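# Pendulum ball knocks down the red pin only

## Task

Knock the red pin over, or off the raised deck, by swinging the hanging ball into it, while every other pin stays upright on the deck. All of these conditions must hold, or the task fails. (a) Until a pin is down, nothing may touch it except another pin, the ball or the ball's cord. (b) The ball or cord may touch a pin only if the robot's last contact with them happened while the ball was pulled well back from its rest position, on the side away from the pins. (c) After the red pin is down, the ball or cord may touch standing pins, provided the robot is touching neither of them at that time. (d) The robot must never touch any pin. (e) The stand, deck and base board form a single unfixed piece. From the moment the ball is released from well back until the red pin is down, neither the robot nor anything from the bench may touch that piece. (f) Until the red pin is down, no pin may lean far, tip or fall because that piece is jolted or tilted, or while the robot is touching the ball or its cord. (g) The robot must stay off the ball and cord while any pin is being struck or is leaning far, and for a short time afterwards. (h) The result must hold without the robot's help at the end. (i) Nothing may be placed or knocked off the table.

## Robot and tools

Robot: two arms, left_arm and right_arm, each ending in a parallel gripper. The fingers point along the gripper's +z axis and close along its y axis.

Scene frame: all arms share one frame. Its origin is on the table surface midway between the arms. +z is up, +x runs out over the table, and left_arm sits on the +y side. The arm names do not match image sides. The state line gives each gripper's end_effector_position in metres and its end_effector_quat_wxyz. That position is the point between the closed finger pads. Closed fingertips reach about 33 mm past it, and open ones about 9 mm. At long reach the reported position can be off.

execute_actions(actions): a list of actions, run in order. Each action is a table of up to 15 rows, and each row lasts one 1/30 s step. If the table has fewer than 15 rows, its last row is repeated to fill the action. Every row holds 18 numbers in [-1, 1], covering both arms even when only one moves. The order is left dx, dy, dz, rx, ry, rz, left gripper position, force_limit, speed, then the same nine for the right arm. dx to rz are an offset, in the gripper's own axes, from the gripper's measured pose at the start of that action. For the first action of a call, that start pose is the last pose reported in this scene. Each row is counted from that start pose, not from the row before it. 1.0 equals 0.6 m, or 180 degrees for rotation. rx, ry, rz form a single rotation vector. Gripper position: +1 is fully open (140 mm), about -0.8 is where the pads touch, and -1 closes until blocked. force_limit runs from about 14 N at -1, through 60 N at 0, to 107 N at +1. speed runs from about 30 mm/s at -1, through 140 mm/s at 0, to 250 mm/s at +1. An empty list only returns the state and images.

Each step, the commanded pose is clipped to within 70 mm and 16 degrees of the measured pose. If the pose cannot be fully met, position wins over orientation. Far targets therefore need several actions. To keep an arm still, send the offset back to its wanted pose in a reply's first call, then zeros. Always resend its gripper values, because a 0 there counts as a command.

move(target, speed, stop_force, blocking): target is one 18-number row laid out as above. Its offsets are measured from the pose in the latest result that shows one. Each gripper goes in a straight line, and both paths end together, within 0.5 to 10 s. The path does not avoid obstacles or the other arm, and the gripper can lag or overshoot. speed is the top path speed in m/s, from 0.002 to 0.5 (default 0.25). Turning is capped at twice that value in rad/s. stop_force is in N, from 20 to 80, and applies to both arms. It ends an arm's path when the push against its motion rises by that amount. It is unreliable if the gripper rotates, and it fails near a stretched arm. Do not use it when pulling away from something you press on. blocking=false returns after 0.5 s while the arm keeps moving. It cannot be combined with stop_force. Until a result shows the move has ended, use wait or stop. The result adds a 'move:' line. Its ending can be done, off_target, moving, held, contact or fault. limits=paced means the pose was clipped. limits=held means some steps were blocked, and a burst of speed can follow. The result also gives each gripper's distance to its target.

wait(seconds): 0 to 10 s. Arms hold their last command, and a running move continues. stop(): brakes a running move. The arm needs braking room.

zoom_image(camera, region): region is [x0, y0, x1, y1] in pixels, at most 504x504. Cameras: cam_head_left, cam_head_right, cam_high, cam_low (896x504), cam_left_wrist, cam_right_wrist (504x504).

finished_scene(scene): ends the current scene, given by its number, and cannot be undone. Call it only once the red pin is down and everything has settled.

Result lines: the 'Hand target' line shows the pose each controller is now driving toward. 'pose unreachable' means a clearance check changed or blocked that arm's command. object_status values: 0 moving, 1 blocked while opening, 2 blocked while closing (a grip), 3 reached the goal or the pads met. position_measured is in counts, from 3 (open) to 230 (pads together). To tighten a grip, raise force_limit and change position slightly, for example from -1 to -0.98. Closing fingers extend about 24 mm further, so leave room above surfaces.

Faults: a joint torque at its limit, or any outside force of 150 N, stops that arm for 10 s. Load limits are 145 N m for waist, shoulder and elbow, and 36.4 N m for the wrist joints. Arms are stiff, so pushing even slightly past a firm contact can fault. Keep moves slow near contact. A MOTOR HOT line warns of overheating, which can lead to an OVER-TEMPERATURE FAULT brake. Never let the arms collide.

Strategy notes: grasp the ball or its cord, or push it, so that it moves back away from the pins, lined up with the red pin. Then release it cleanly, for example by opening the gripper and withdrawing without dragging the cord. Keep well clear of the stand, deck and base board, and of all pins, from release until the red pin falls. Loose objects may get an occasional brief push.

Each tool is called after "Emit:" by a JSON object that holds its "method" and its "body".

## Session

Emit:
{"method": "execute_actions", "body": {"actions": []}}

Scene clock: 0.00 s.
left_arm: end_effector_position=(+0.6175, +0.1819, +0.1870) position_measured=3 object_status=3 end_effector_quat_wxyz=(+0.045, +0.866, -0.455, +0.203) | right_arm: end_effector_position=(+0.4407, -0.1378, +0.0999) position_measured=3 object_status=3 end_effector_quat_wxyz=(-0.224, +0.902, +0.356, -0.098)
Joint positions: left_arm=[-0.188  0.07  -0.216  0.325 -0.985  0.453] | right_arm=[ 0.282  0.466  0.27  -0.436 -1.612  2.045]
Joint velocities: left_arm=[ 0.     0.     0.    -0.001 -0.    -0.   ] | right_arm=[ 0.     0.     0.001  0.    -0.     0.001]
Hand target (left_arm): +0.618, +0.182, +0.187; +0.045, +0.866, -0.455, +0.203
Hand target (right_arm): +0.441, -0.138, +0.100; -0.224, +0.902, +0.356, -0.098

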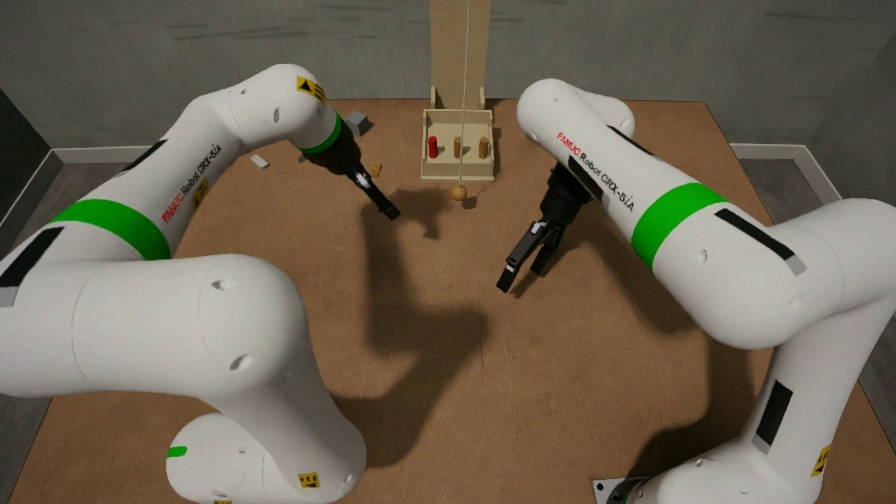

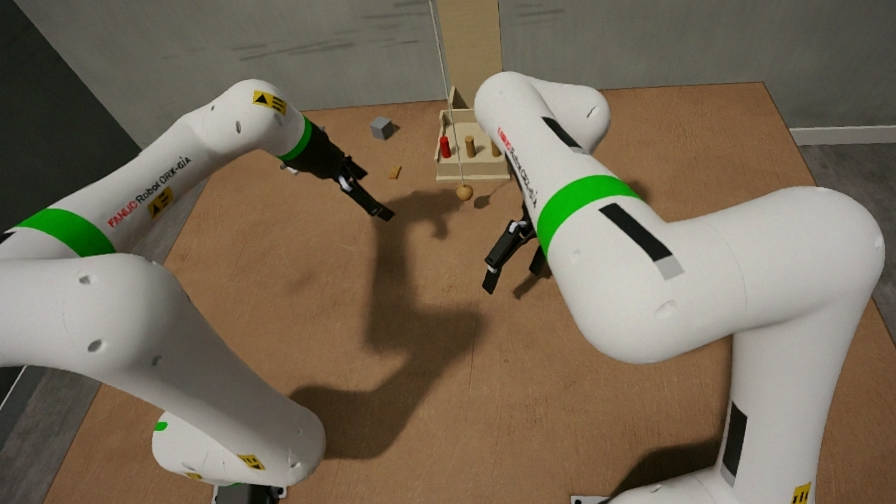

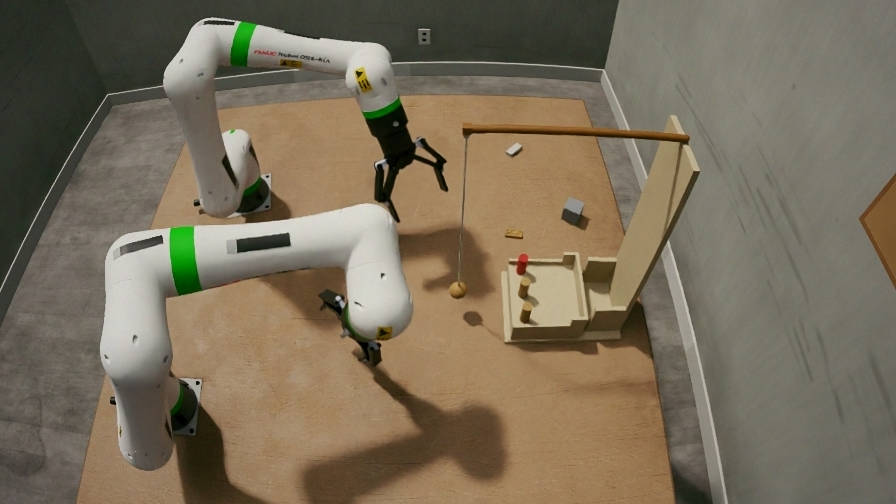

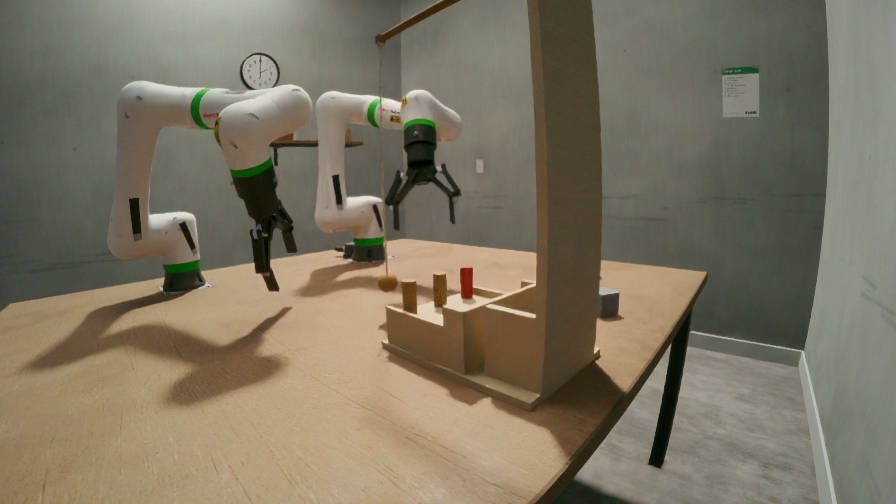

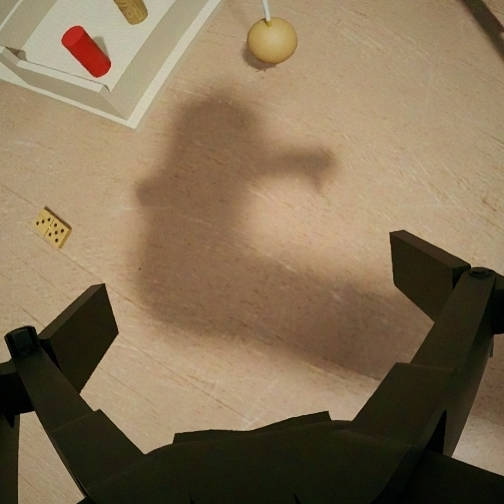

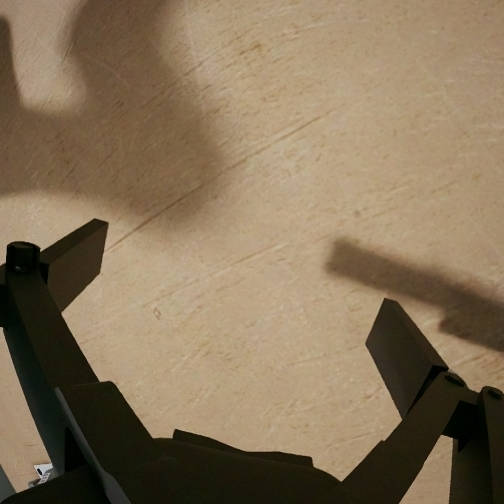

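Emit:
{"method": "move", "body": {"target": [0,0,0,0,0,0,1,0,0,0,0,0,-0.157,0,0,1,0,0], "speed": 0.4}}

Emit:
{"method": "move", "body": {"target": [0,0,0,0,0,0,1,0,0,0,0,0,0,0,0.1,1,0,0], "speed": 0.4}}

Emit:
{"method": "move", "body": {"target": [0,0,0,0,0,0,1,0,0,0.2,0,0,0,0.3,0,1,0,0], "speed": 0.4}}

Scene clock: 9.07 s.
left_arm: end_effector_position=(+0.6175, +0.1819, +0.1870) position_measured=3 object_status=3 end_effector_quat_wxyz=(+0.045, +0.866, -0.455, +0.203) | right_arm: end_effector_position=(+0.4409, -0.1374, +0.1003) position_measured=3 object_status=3 end_effector_quat_wxyz=(+0.003, +0.929, +0.369, -0.007)
Joint positions: left_arm=[-0.188  0.07  -0.216  0.325 -0.985  0.453] | right_arm=[ 0.6    0.24  -0.059  0.001 -1.287  1.696]
Joint velocities: left_arm=[ 0.    -0.     0.001 -0.001 -0.001 -0.001] | right_arm=[ 0.001 -0.001  0.     0.     0.     0.001]
Hand target (left_arm): +0.618, +0.182, +0.187; +0.045, +0.866, -0.455, +0.203
Hand target (right_arm): +0.441, -0.137, +0.100; +0.003, +0.929, +0.369, -0.007
Off the commanded pose (left_arm): 0.000 m, 0 deg.
Off the commanded pose (right_arm): 0.001 m, 0 deg.
move: done

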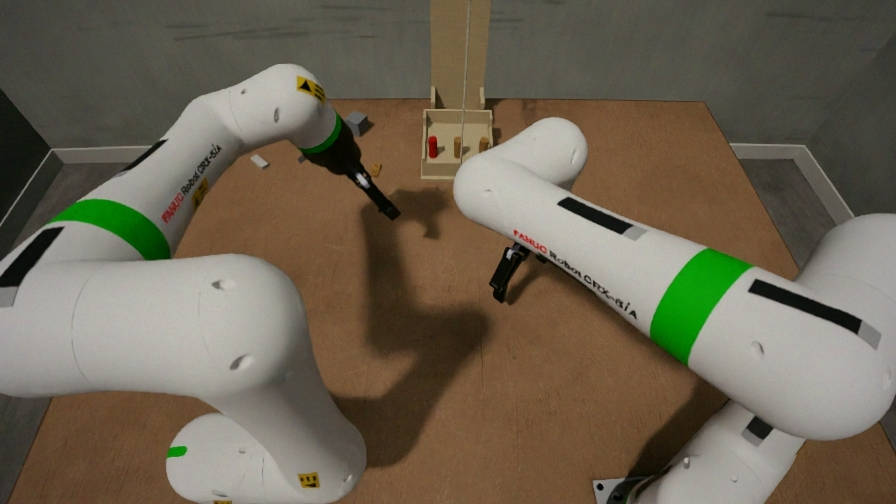

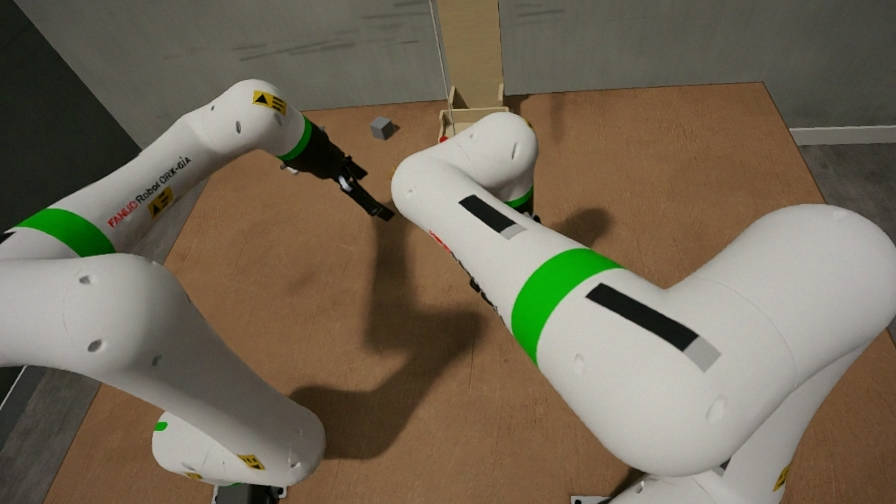

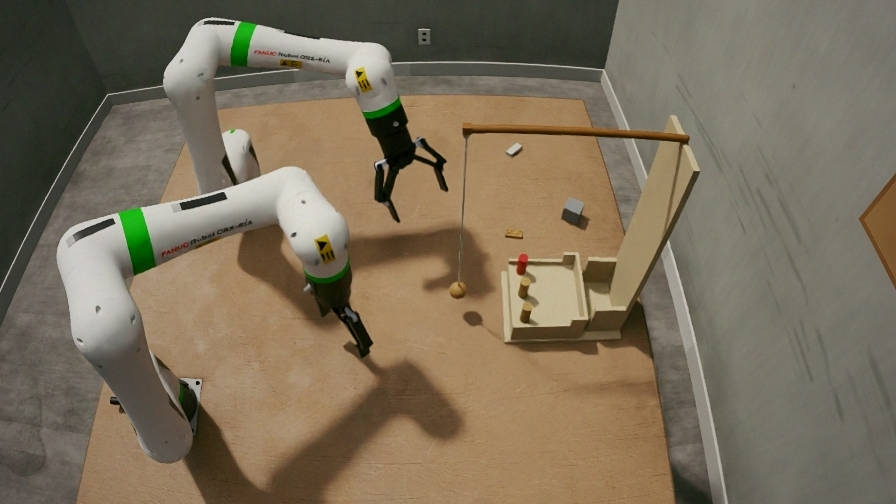

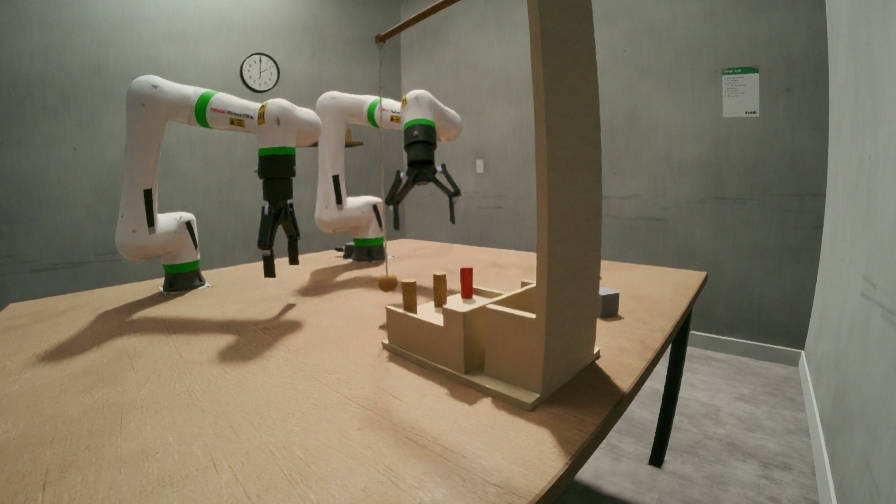

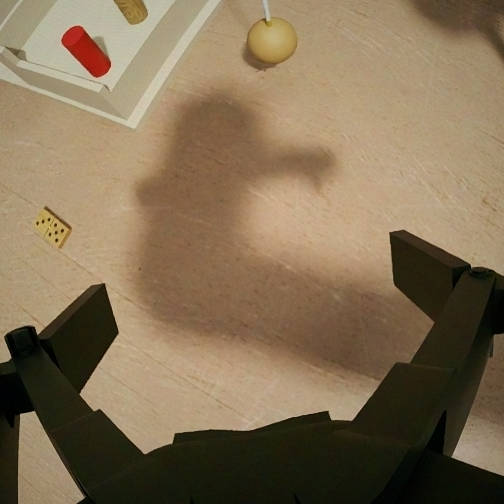

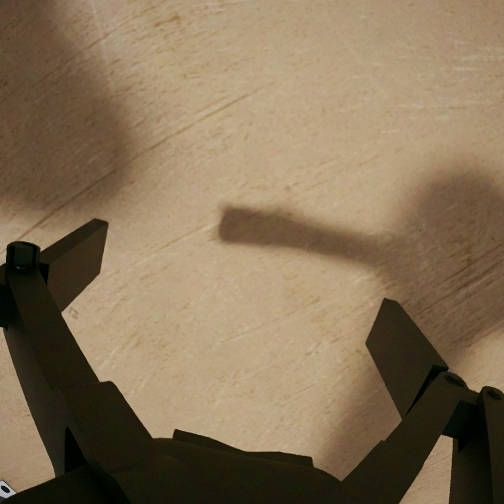

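Scene clock: 9.90 s.
left_arm: end_effector_position=(+0.6175, +0.1819, +0.1870) position_measured=3 object_status=3 end_effector_quat_wxyz=(+0.045, +0.866, -0.455, +0.203) | right_arm: end_effector_position=(+0.4409, -0.1375, +0.1003) position_measured=3 object_status=3 end_effector_quat_wxyz=(+0.004, +0.976, +0.219, -0.007)
Joint positions: left_arm=[-0.188  0.07  -0.216  0.325 -0.985  0.453] | right_arm=[ 0.599  0.24  -0.059  0.001 -1.288  1.382]
Joint velocities: left_arm=[ 0.     0.    -0.    -0.     0.001 -0.002] | right_arm=[ 0.002 -0.002 -0.002  0.003  0.001 -0.001]
Hand target (left_arm): +0.618, +0.182, +0.187; +0.045, +0.866, -0.455, +0.203
Hand target (right_arm): +0.441, -0.137, +0.100; +0.004, +0.976, +0.219, -0.007
Off the commanded pose (left_arm): 0.000 m, 0 deg.
Off the commanded pose (right_arm): 0.000 m, 0 deg.
move: done

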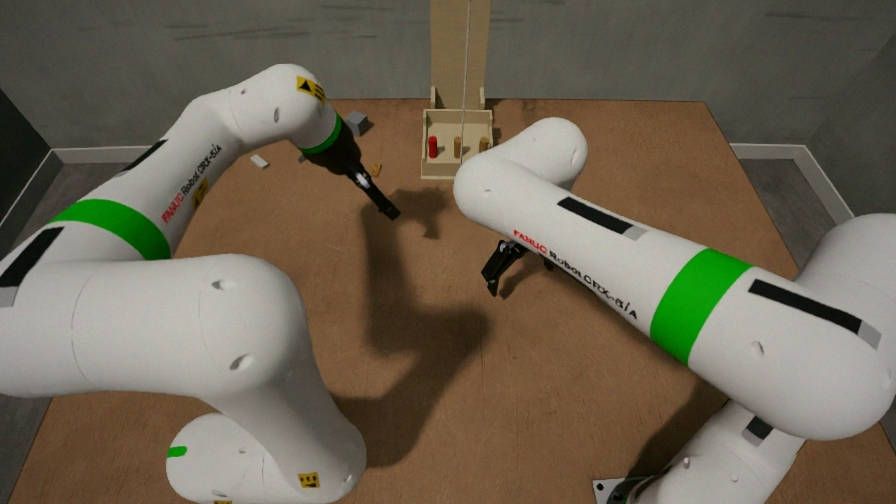

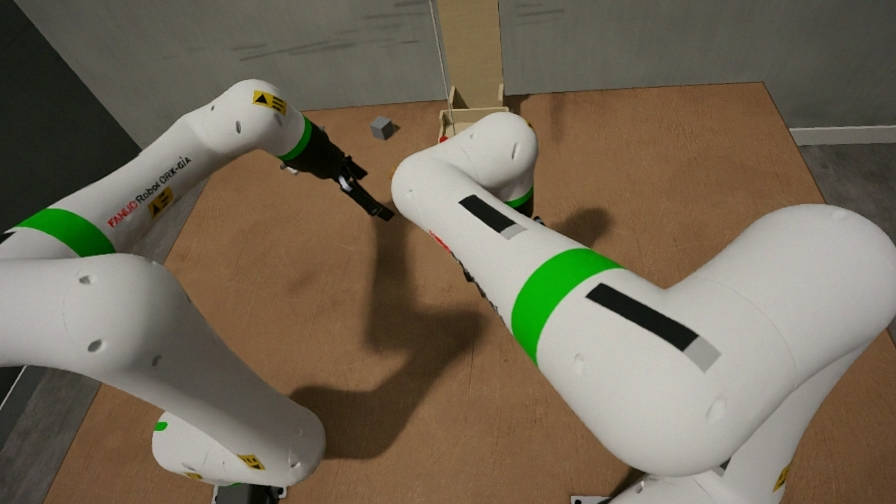

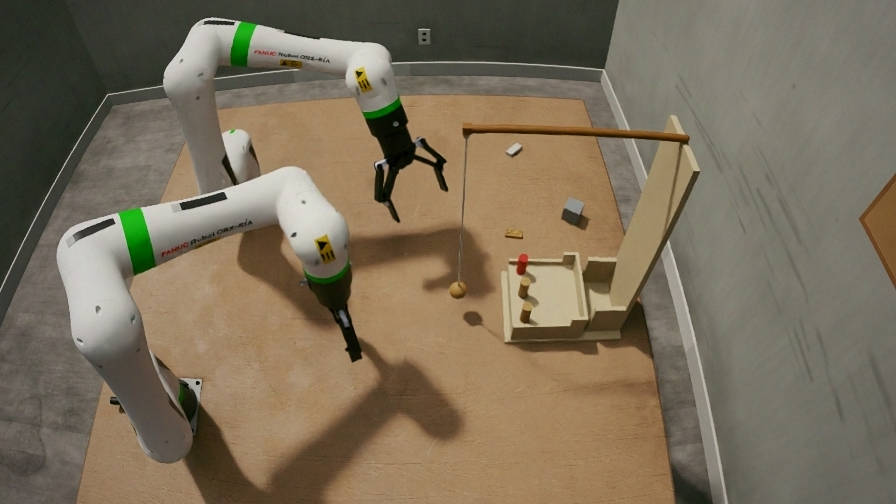

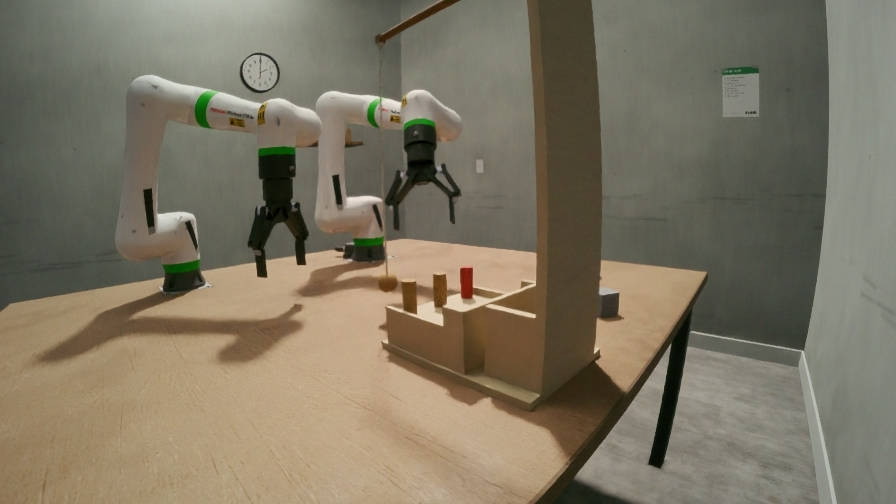

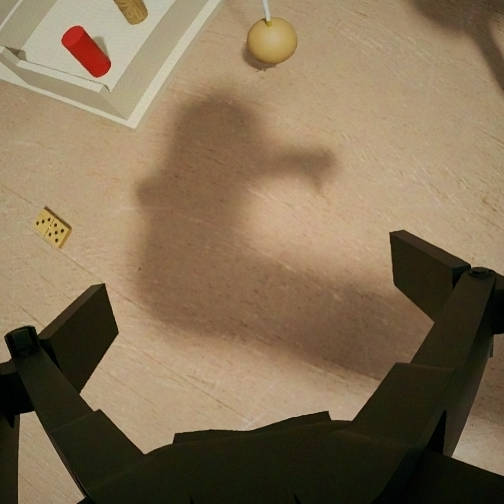

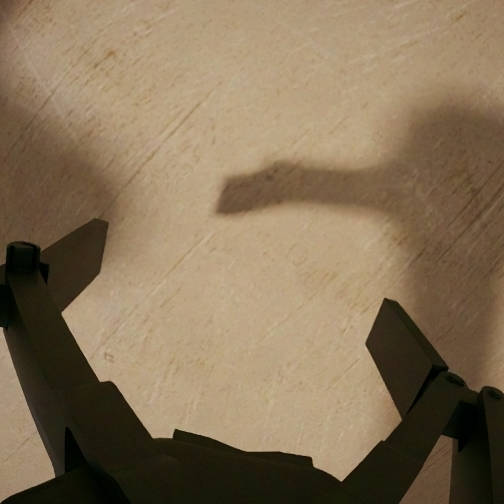

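Scene clock: 12.67 s.
left_arm: end_effector_position=(+0.6175, +0.1819, +0.1870) position_measured=3 object_status=3 end_effector_quat_wxyz=(+0.045, +0.866, -0.455, +0.203) | right_arm: end_effector_position=(+0.5494, -0.0859, +0.0984) position_measured=3 object_status=3 end_effector_quat_wxyz=(-0.149, +0.866, +0.222, +0.423)
Joint positions: left_arm=[-0.188  0.07  -0.216  0.325 -0.985  0.453] | right_arm=[ 0.565  0.039 -0.648 -0.104  0.047  1.584]
Joint velocities: left_arm=[-0.     0.     0.001  0.001 -0.001  0.001] | right_arm=[ 0.    -0.003  0.059 -0.308 -0.02   0.309]
Hand target (left_arm): +0.618, +0.182, +0.187; +0.045, +0.866, -0.455, +0.203
Hand target (right_arm): +0.549, -0.086, +0.098; -0.149, +0.865, +0.222, +0.424
Off the commanded pose (left_arm): 0.000 m, 0 deg.
Off the commanded pose (right_arm): 0.000 m, 7 deg.
move: off_target (right_arm)

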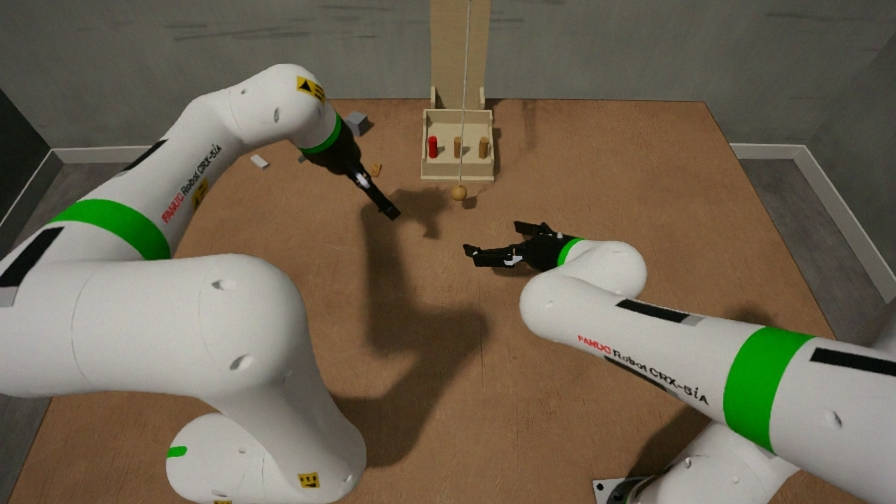

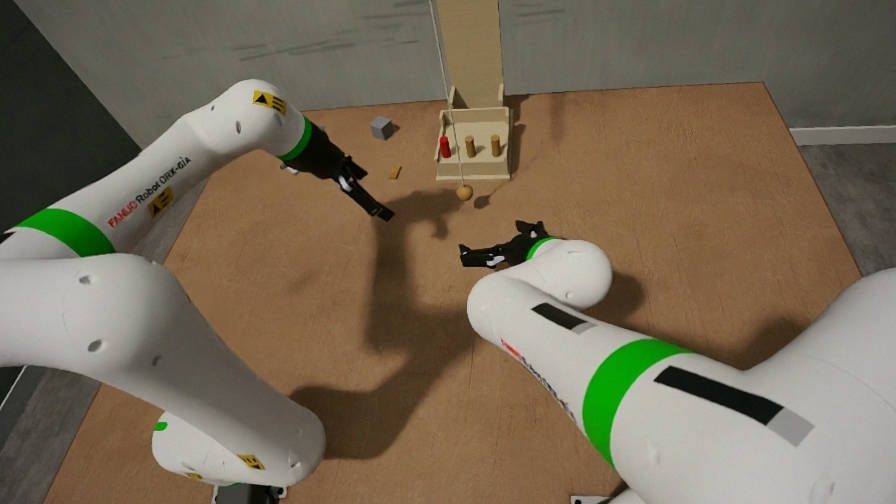

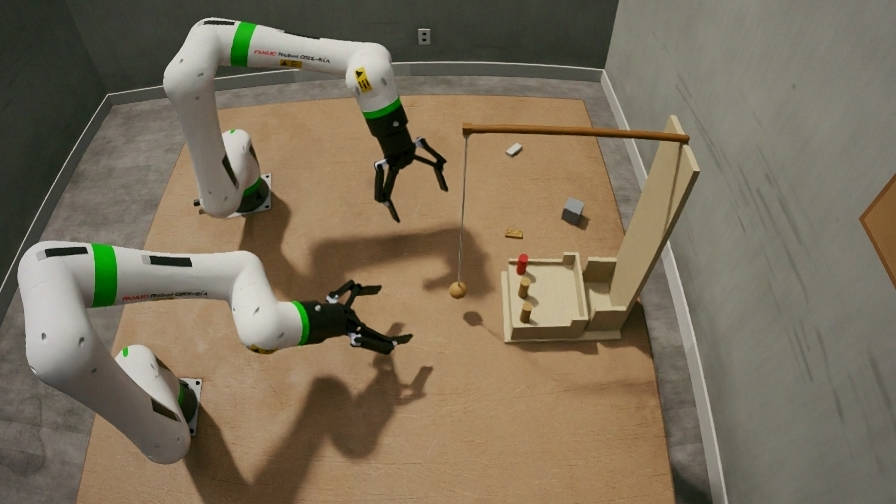

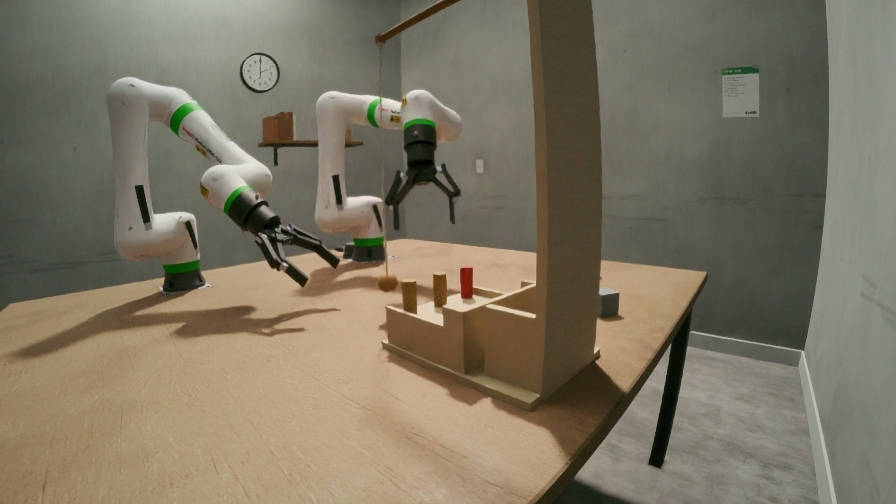

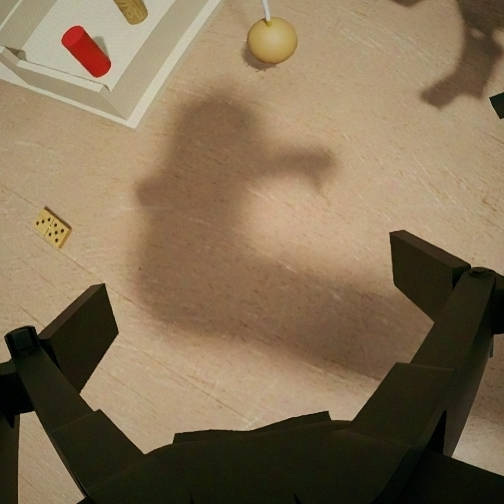

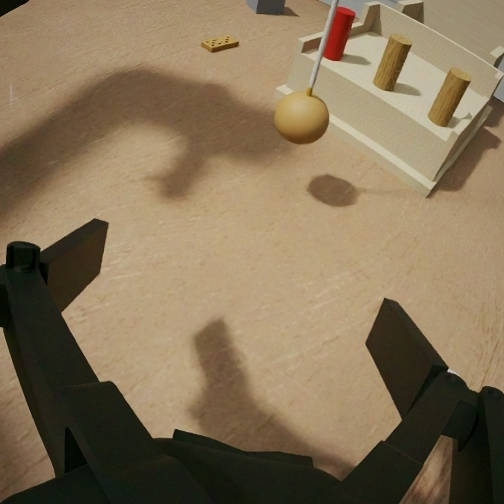

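Emit:
{"method": "move", "body": {"target": [0,0,0,0,0,0,1,0,0,0.097,0.022,0.155,-0.039,-0.11,0,1,0,0], "speed": 0.2}}

Scene clock: 19.00 s.
left_arm: end_effector_position=(+0.6175, +0.1819, +0.1870) position_measured=3 object_status=3 end_effector_quat_wxyz=(+0.045, +0.866, -0.455, +0.203) | right_arm: end_effector_position=(+0.6497, -0.0407, +0.0883) position_measured=3 object_status=3 end_effector_quat_wxyz=(-0.055, +0.933, +0.218, +0.281)
Joint positions: left_arm=[-0.188  0.07  -0.216  0.325 -0.985  0.453] | right_arm=[ 0.584  0.369 -0.129  0.216 -0.51   1.256]
Joint velocities: left_arm=[-0.    -0.    -0.     0.001  0.001 -0.   ] | right_arm=[-0.005  0.003  0.004 -0.004 -0.003  0.004]
Hand target (left_arm): +0.618, +0.182, +0.187; +0.045, +0.866, -0.455, +0.203
Hand target (right_arm): +0.650, -0.041, +0.088; -0.055, +0.933, +0.218, +0.281
Off the commanded pose (left_arm): 0.000 m, 0 deg.
Off the commanded pose (right_arm): 0.000 m, 0 deg.
move: done

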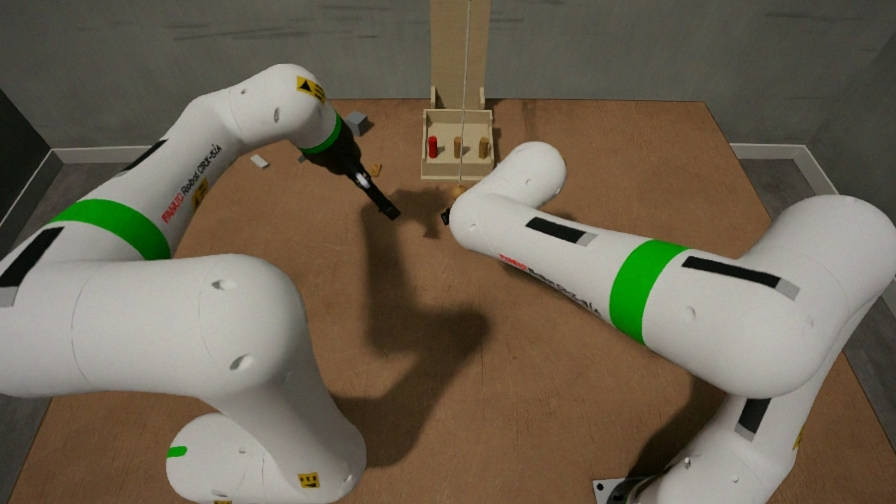

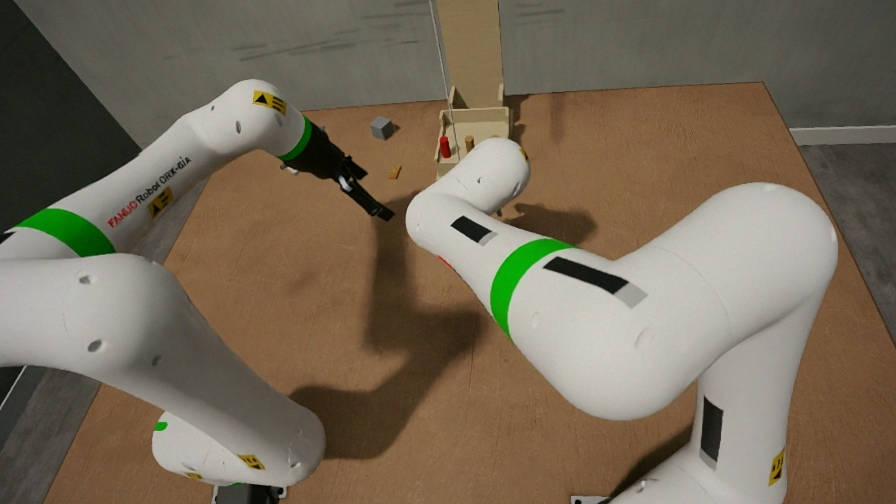

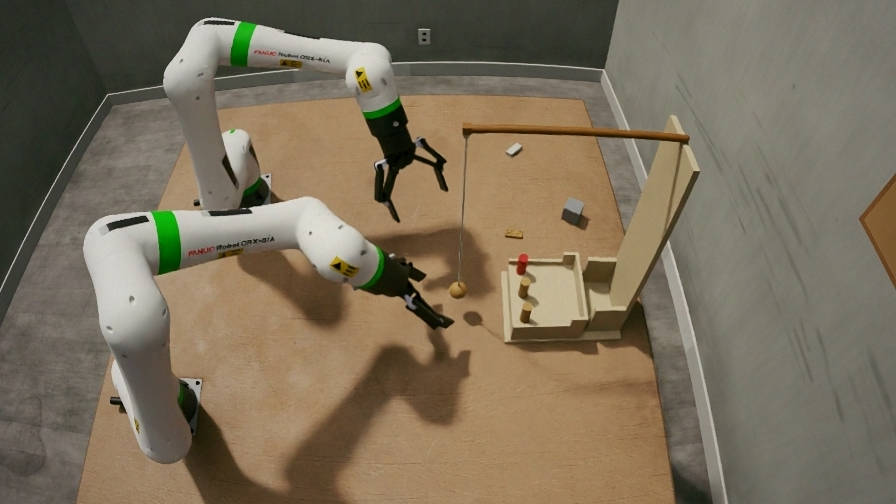

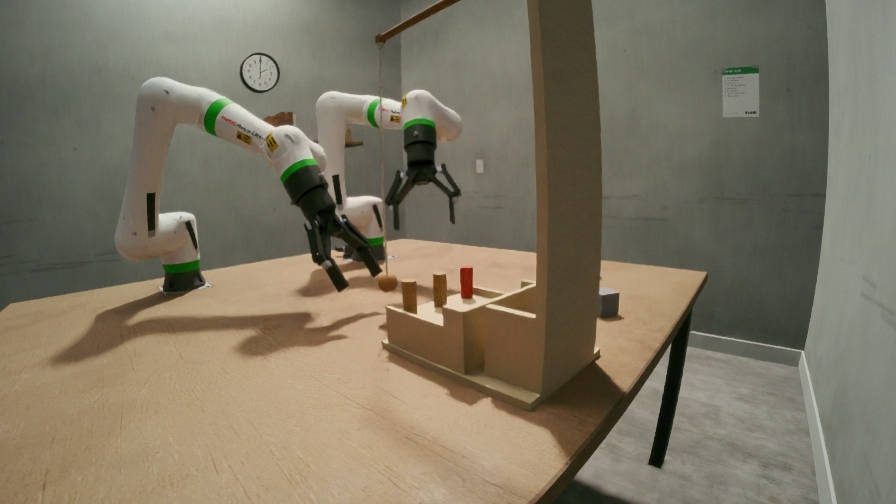

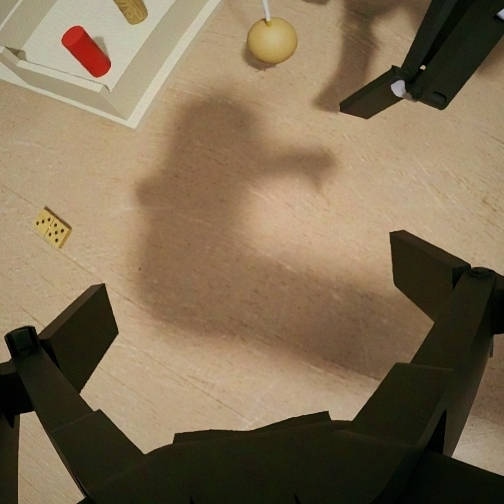

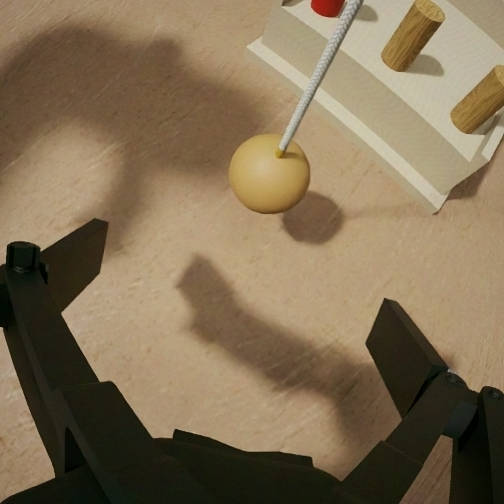

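Emit:
{"method": "move", "body": {"target": [0,0,0,0,0,0,1,0,0,0.09,0,0.06,0,0,0,1,0,0], "speed": 0.15}}

Scene clock: 21.60 s.
left_arm: end_effector_position=(+0.6175, +0.1819, +0.1870) position_measured=3 object_status=3 end_effector_quat_wxyz=(+0.045, +0.866, -0.455, +0.203) | right_arm: end_effector_position=(+0.7079, -0.0124, +0.0876) position_measured=3 object_status=3 end_effector_quat_wxyz=(-0.055, +0.933, +0.218, +0.281)
Joint positions: left_arm=[-0.188  0.07  -0.216  0.325 -0.985  0.453] | right_arm=[ 0.569  0.519  0.097  0.176 -0.582  1.311]
Joint velocities: left_arm=[-0.     0.     0.     0.     0.001  0.002] | right_arm=[-0.     0.001  0.004 -0.002 -0.001  0.001]
Hand target (left_arm): +0.618, +0.182, +0.187; +0.045, +0.866, -0.455, +0.203
Hand target (right_arm): +0.708, -0.012, +0.088; -0.055, +0.933, +0.218, +0.281
Off the commanded pose (left_arm): 0.000 m, 0 deg.
Off the commanded pose (right_arm): 0.000 m, 0 deg.
move: done

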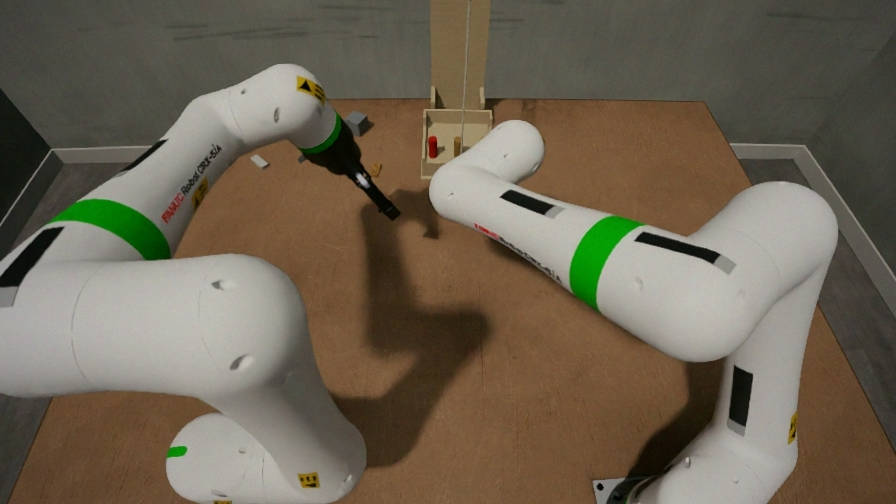

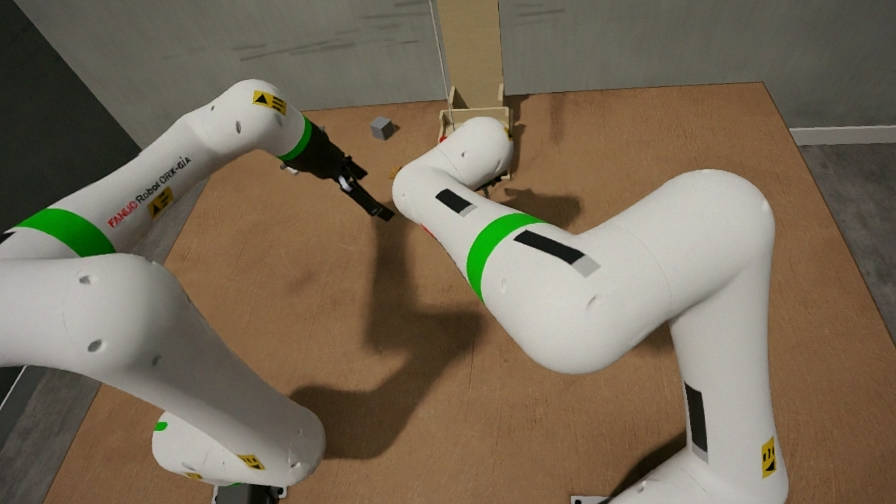

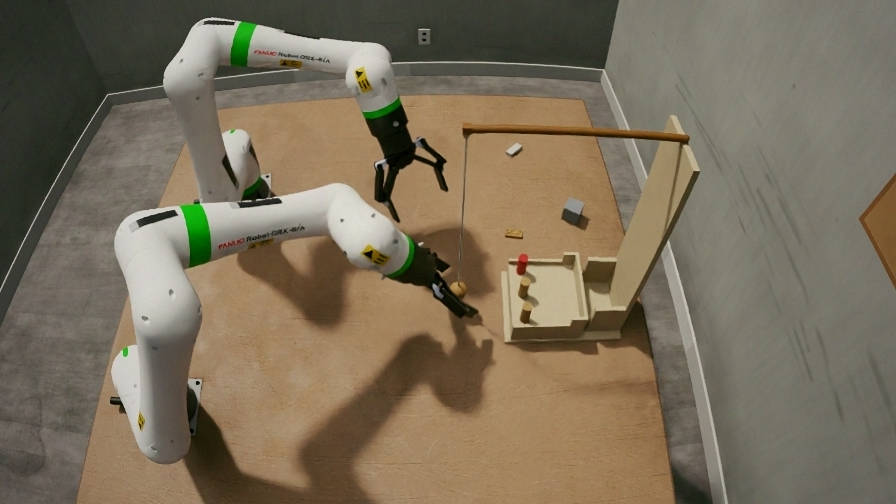

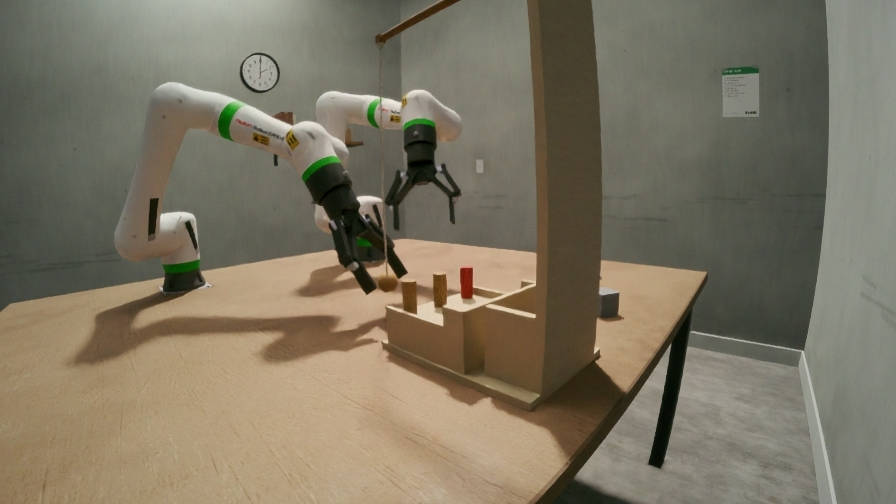

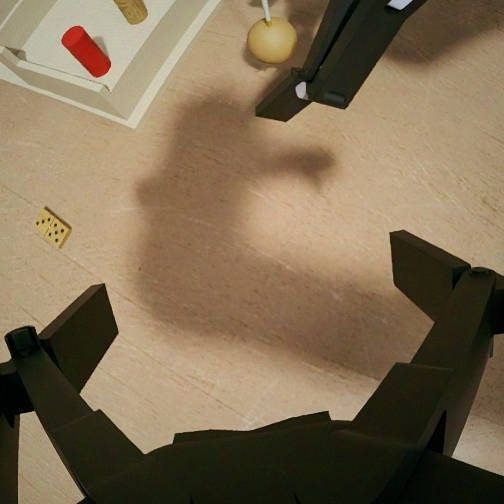

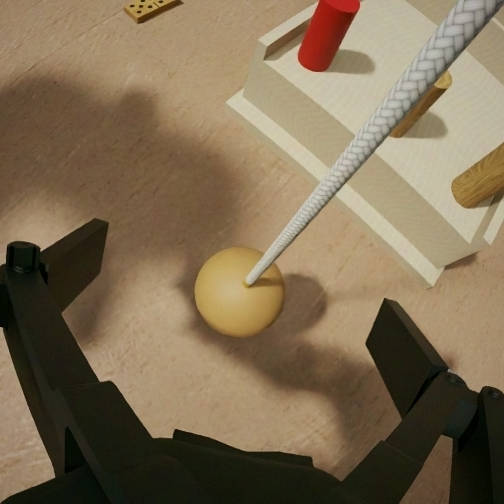

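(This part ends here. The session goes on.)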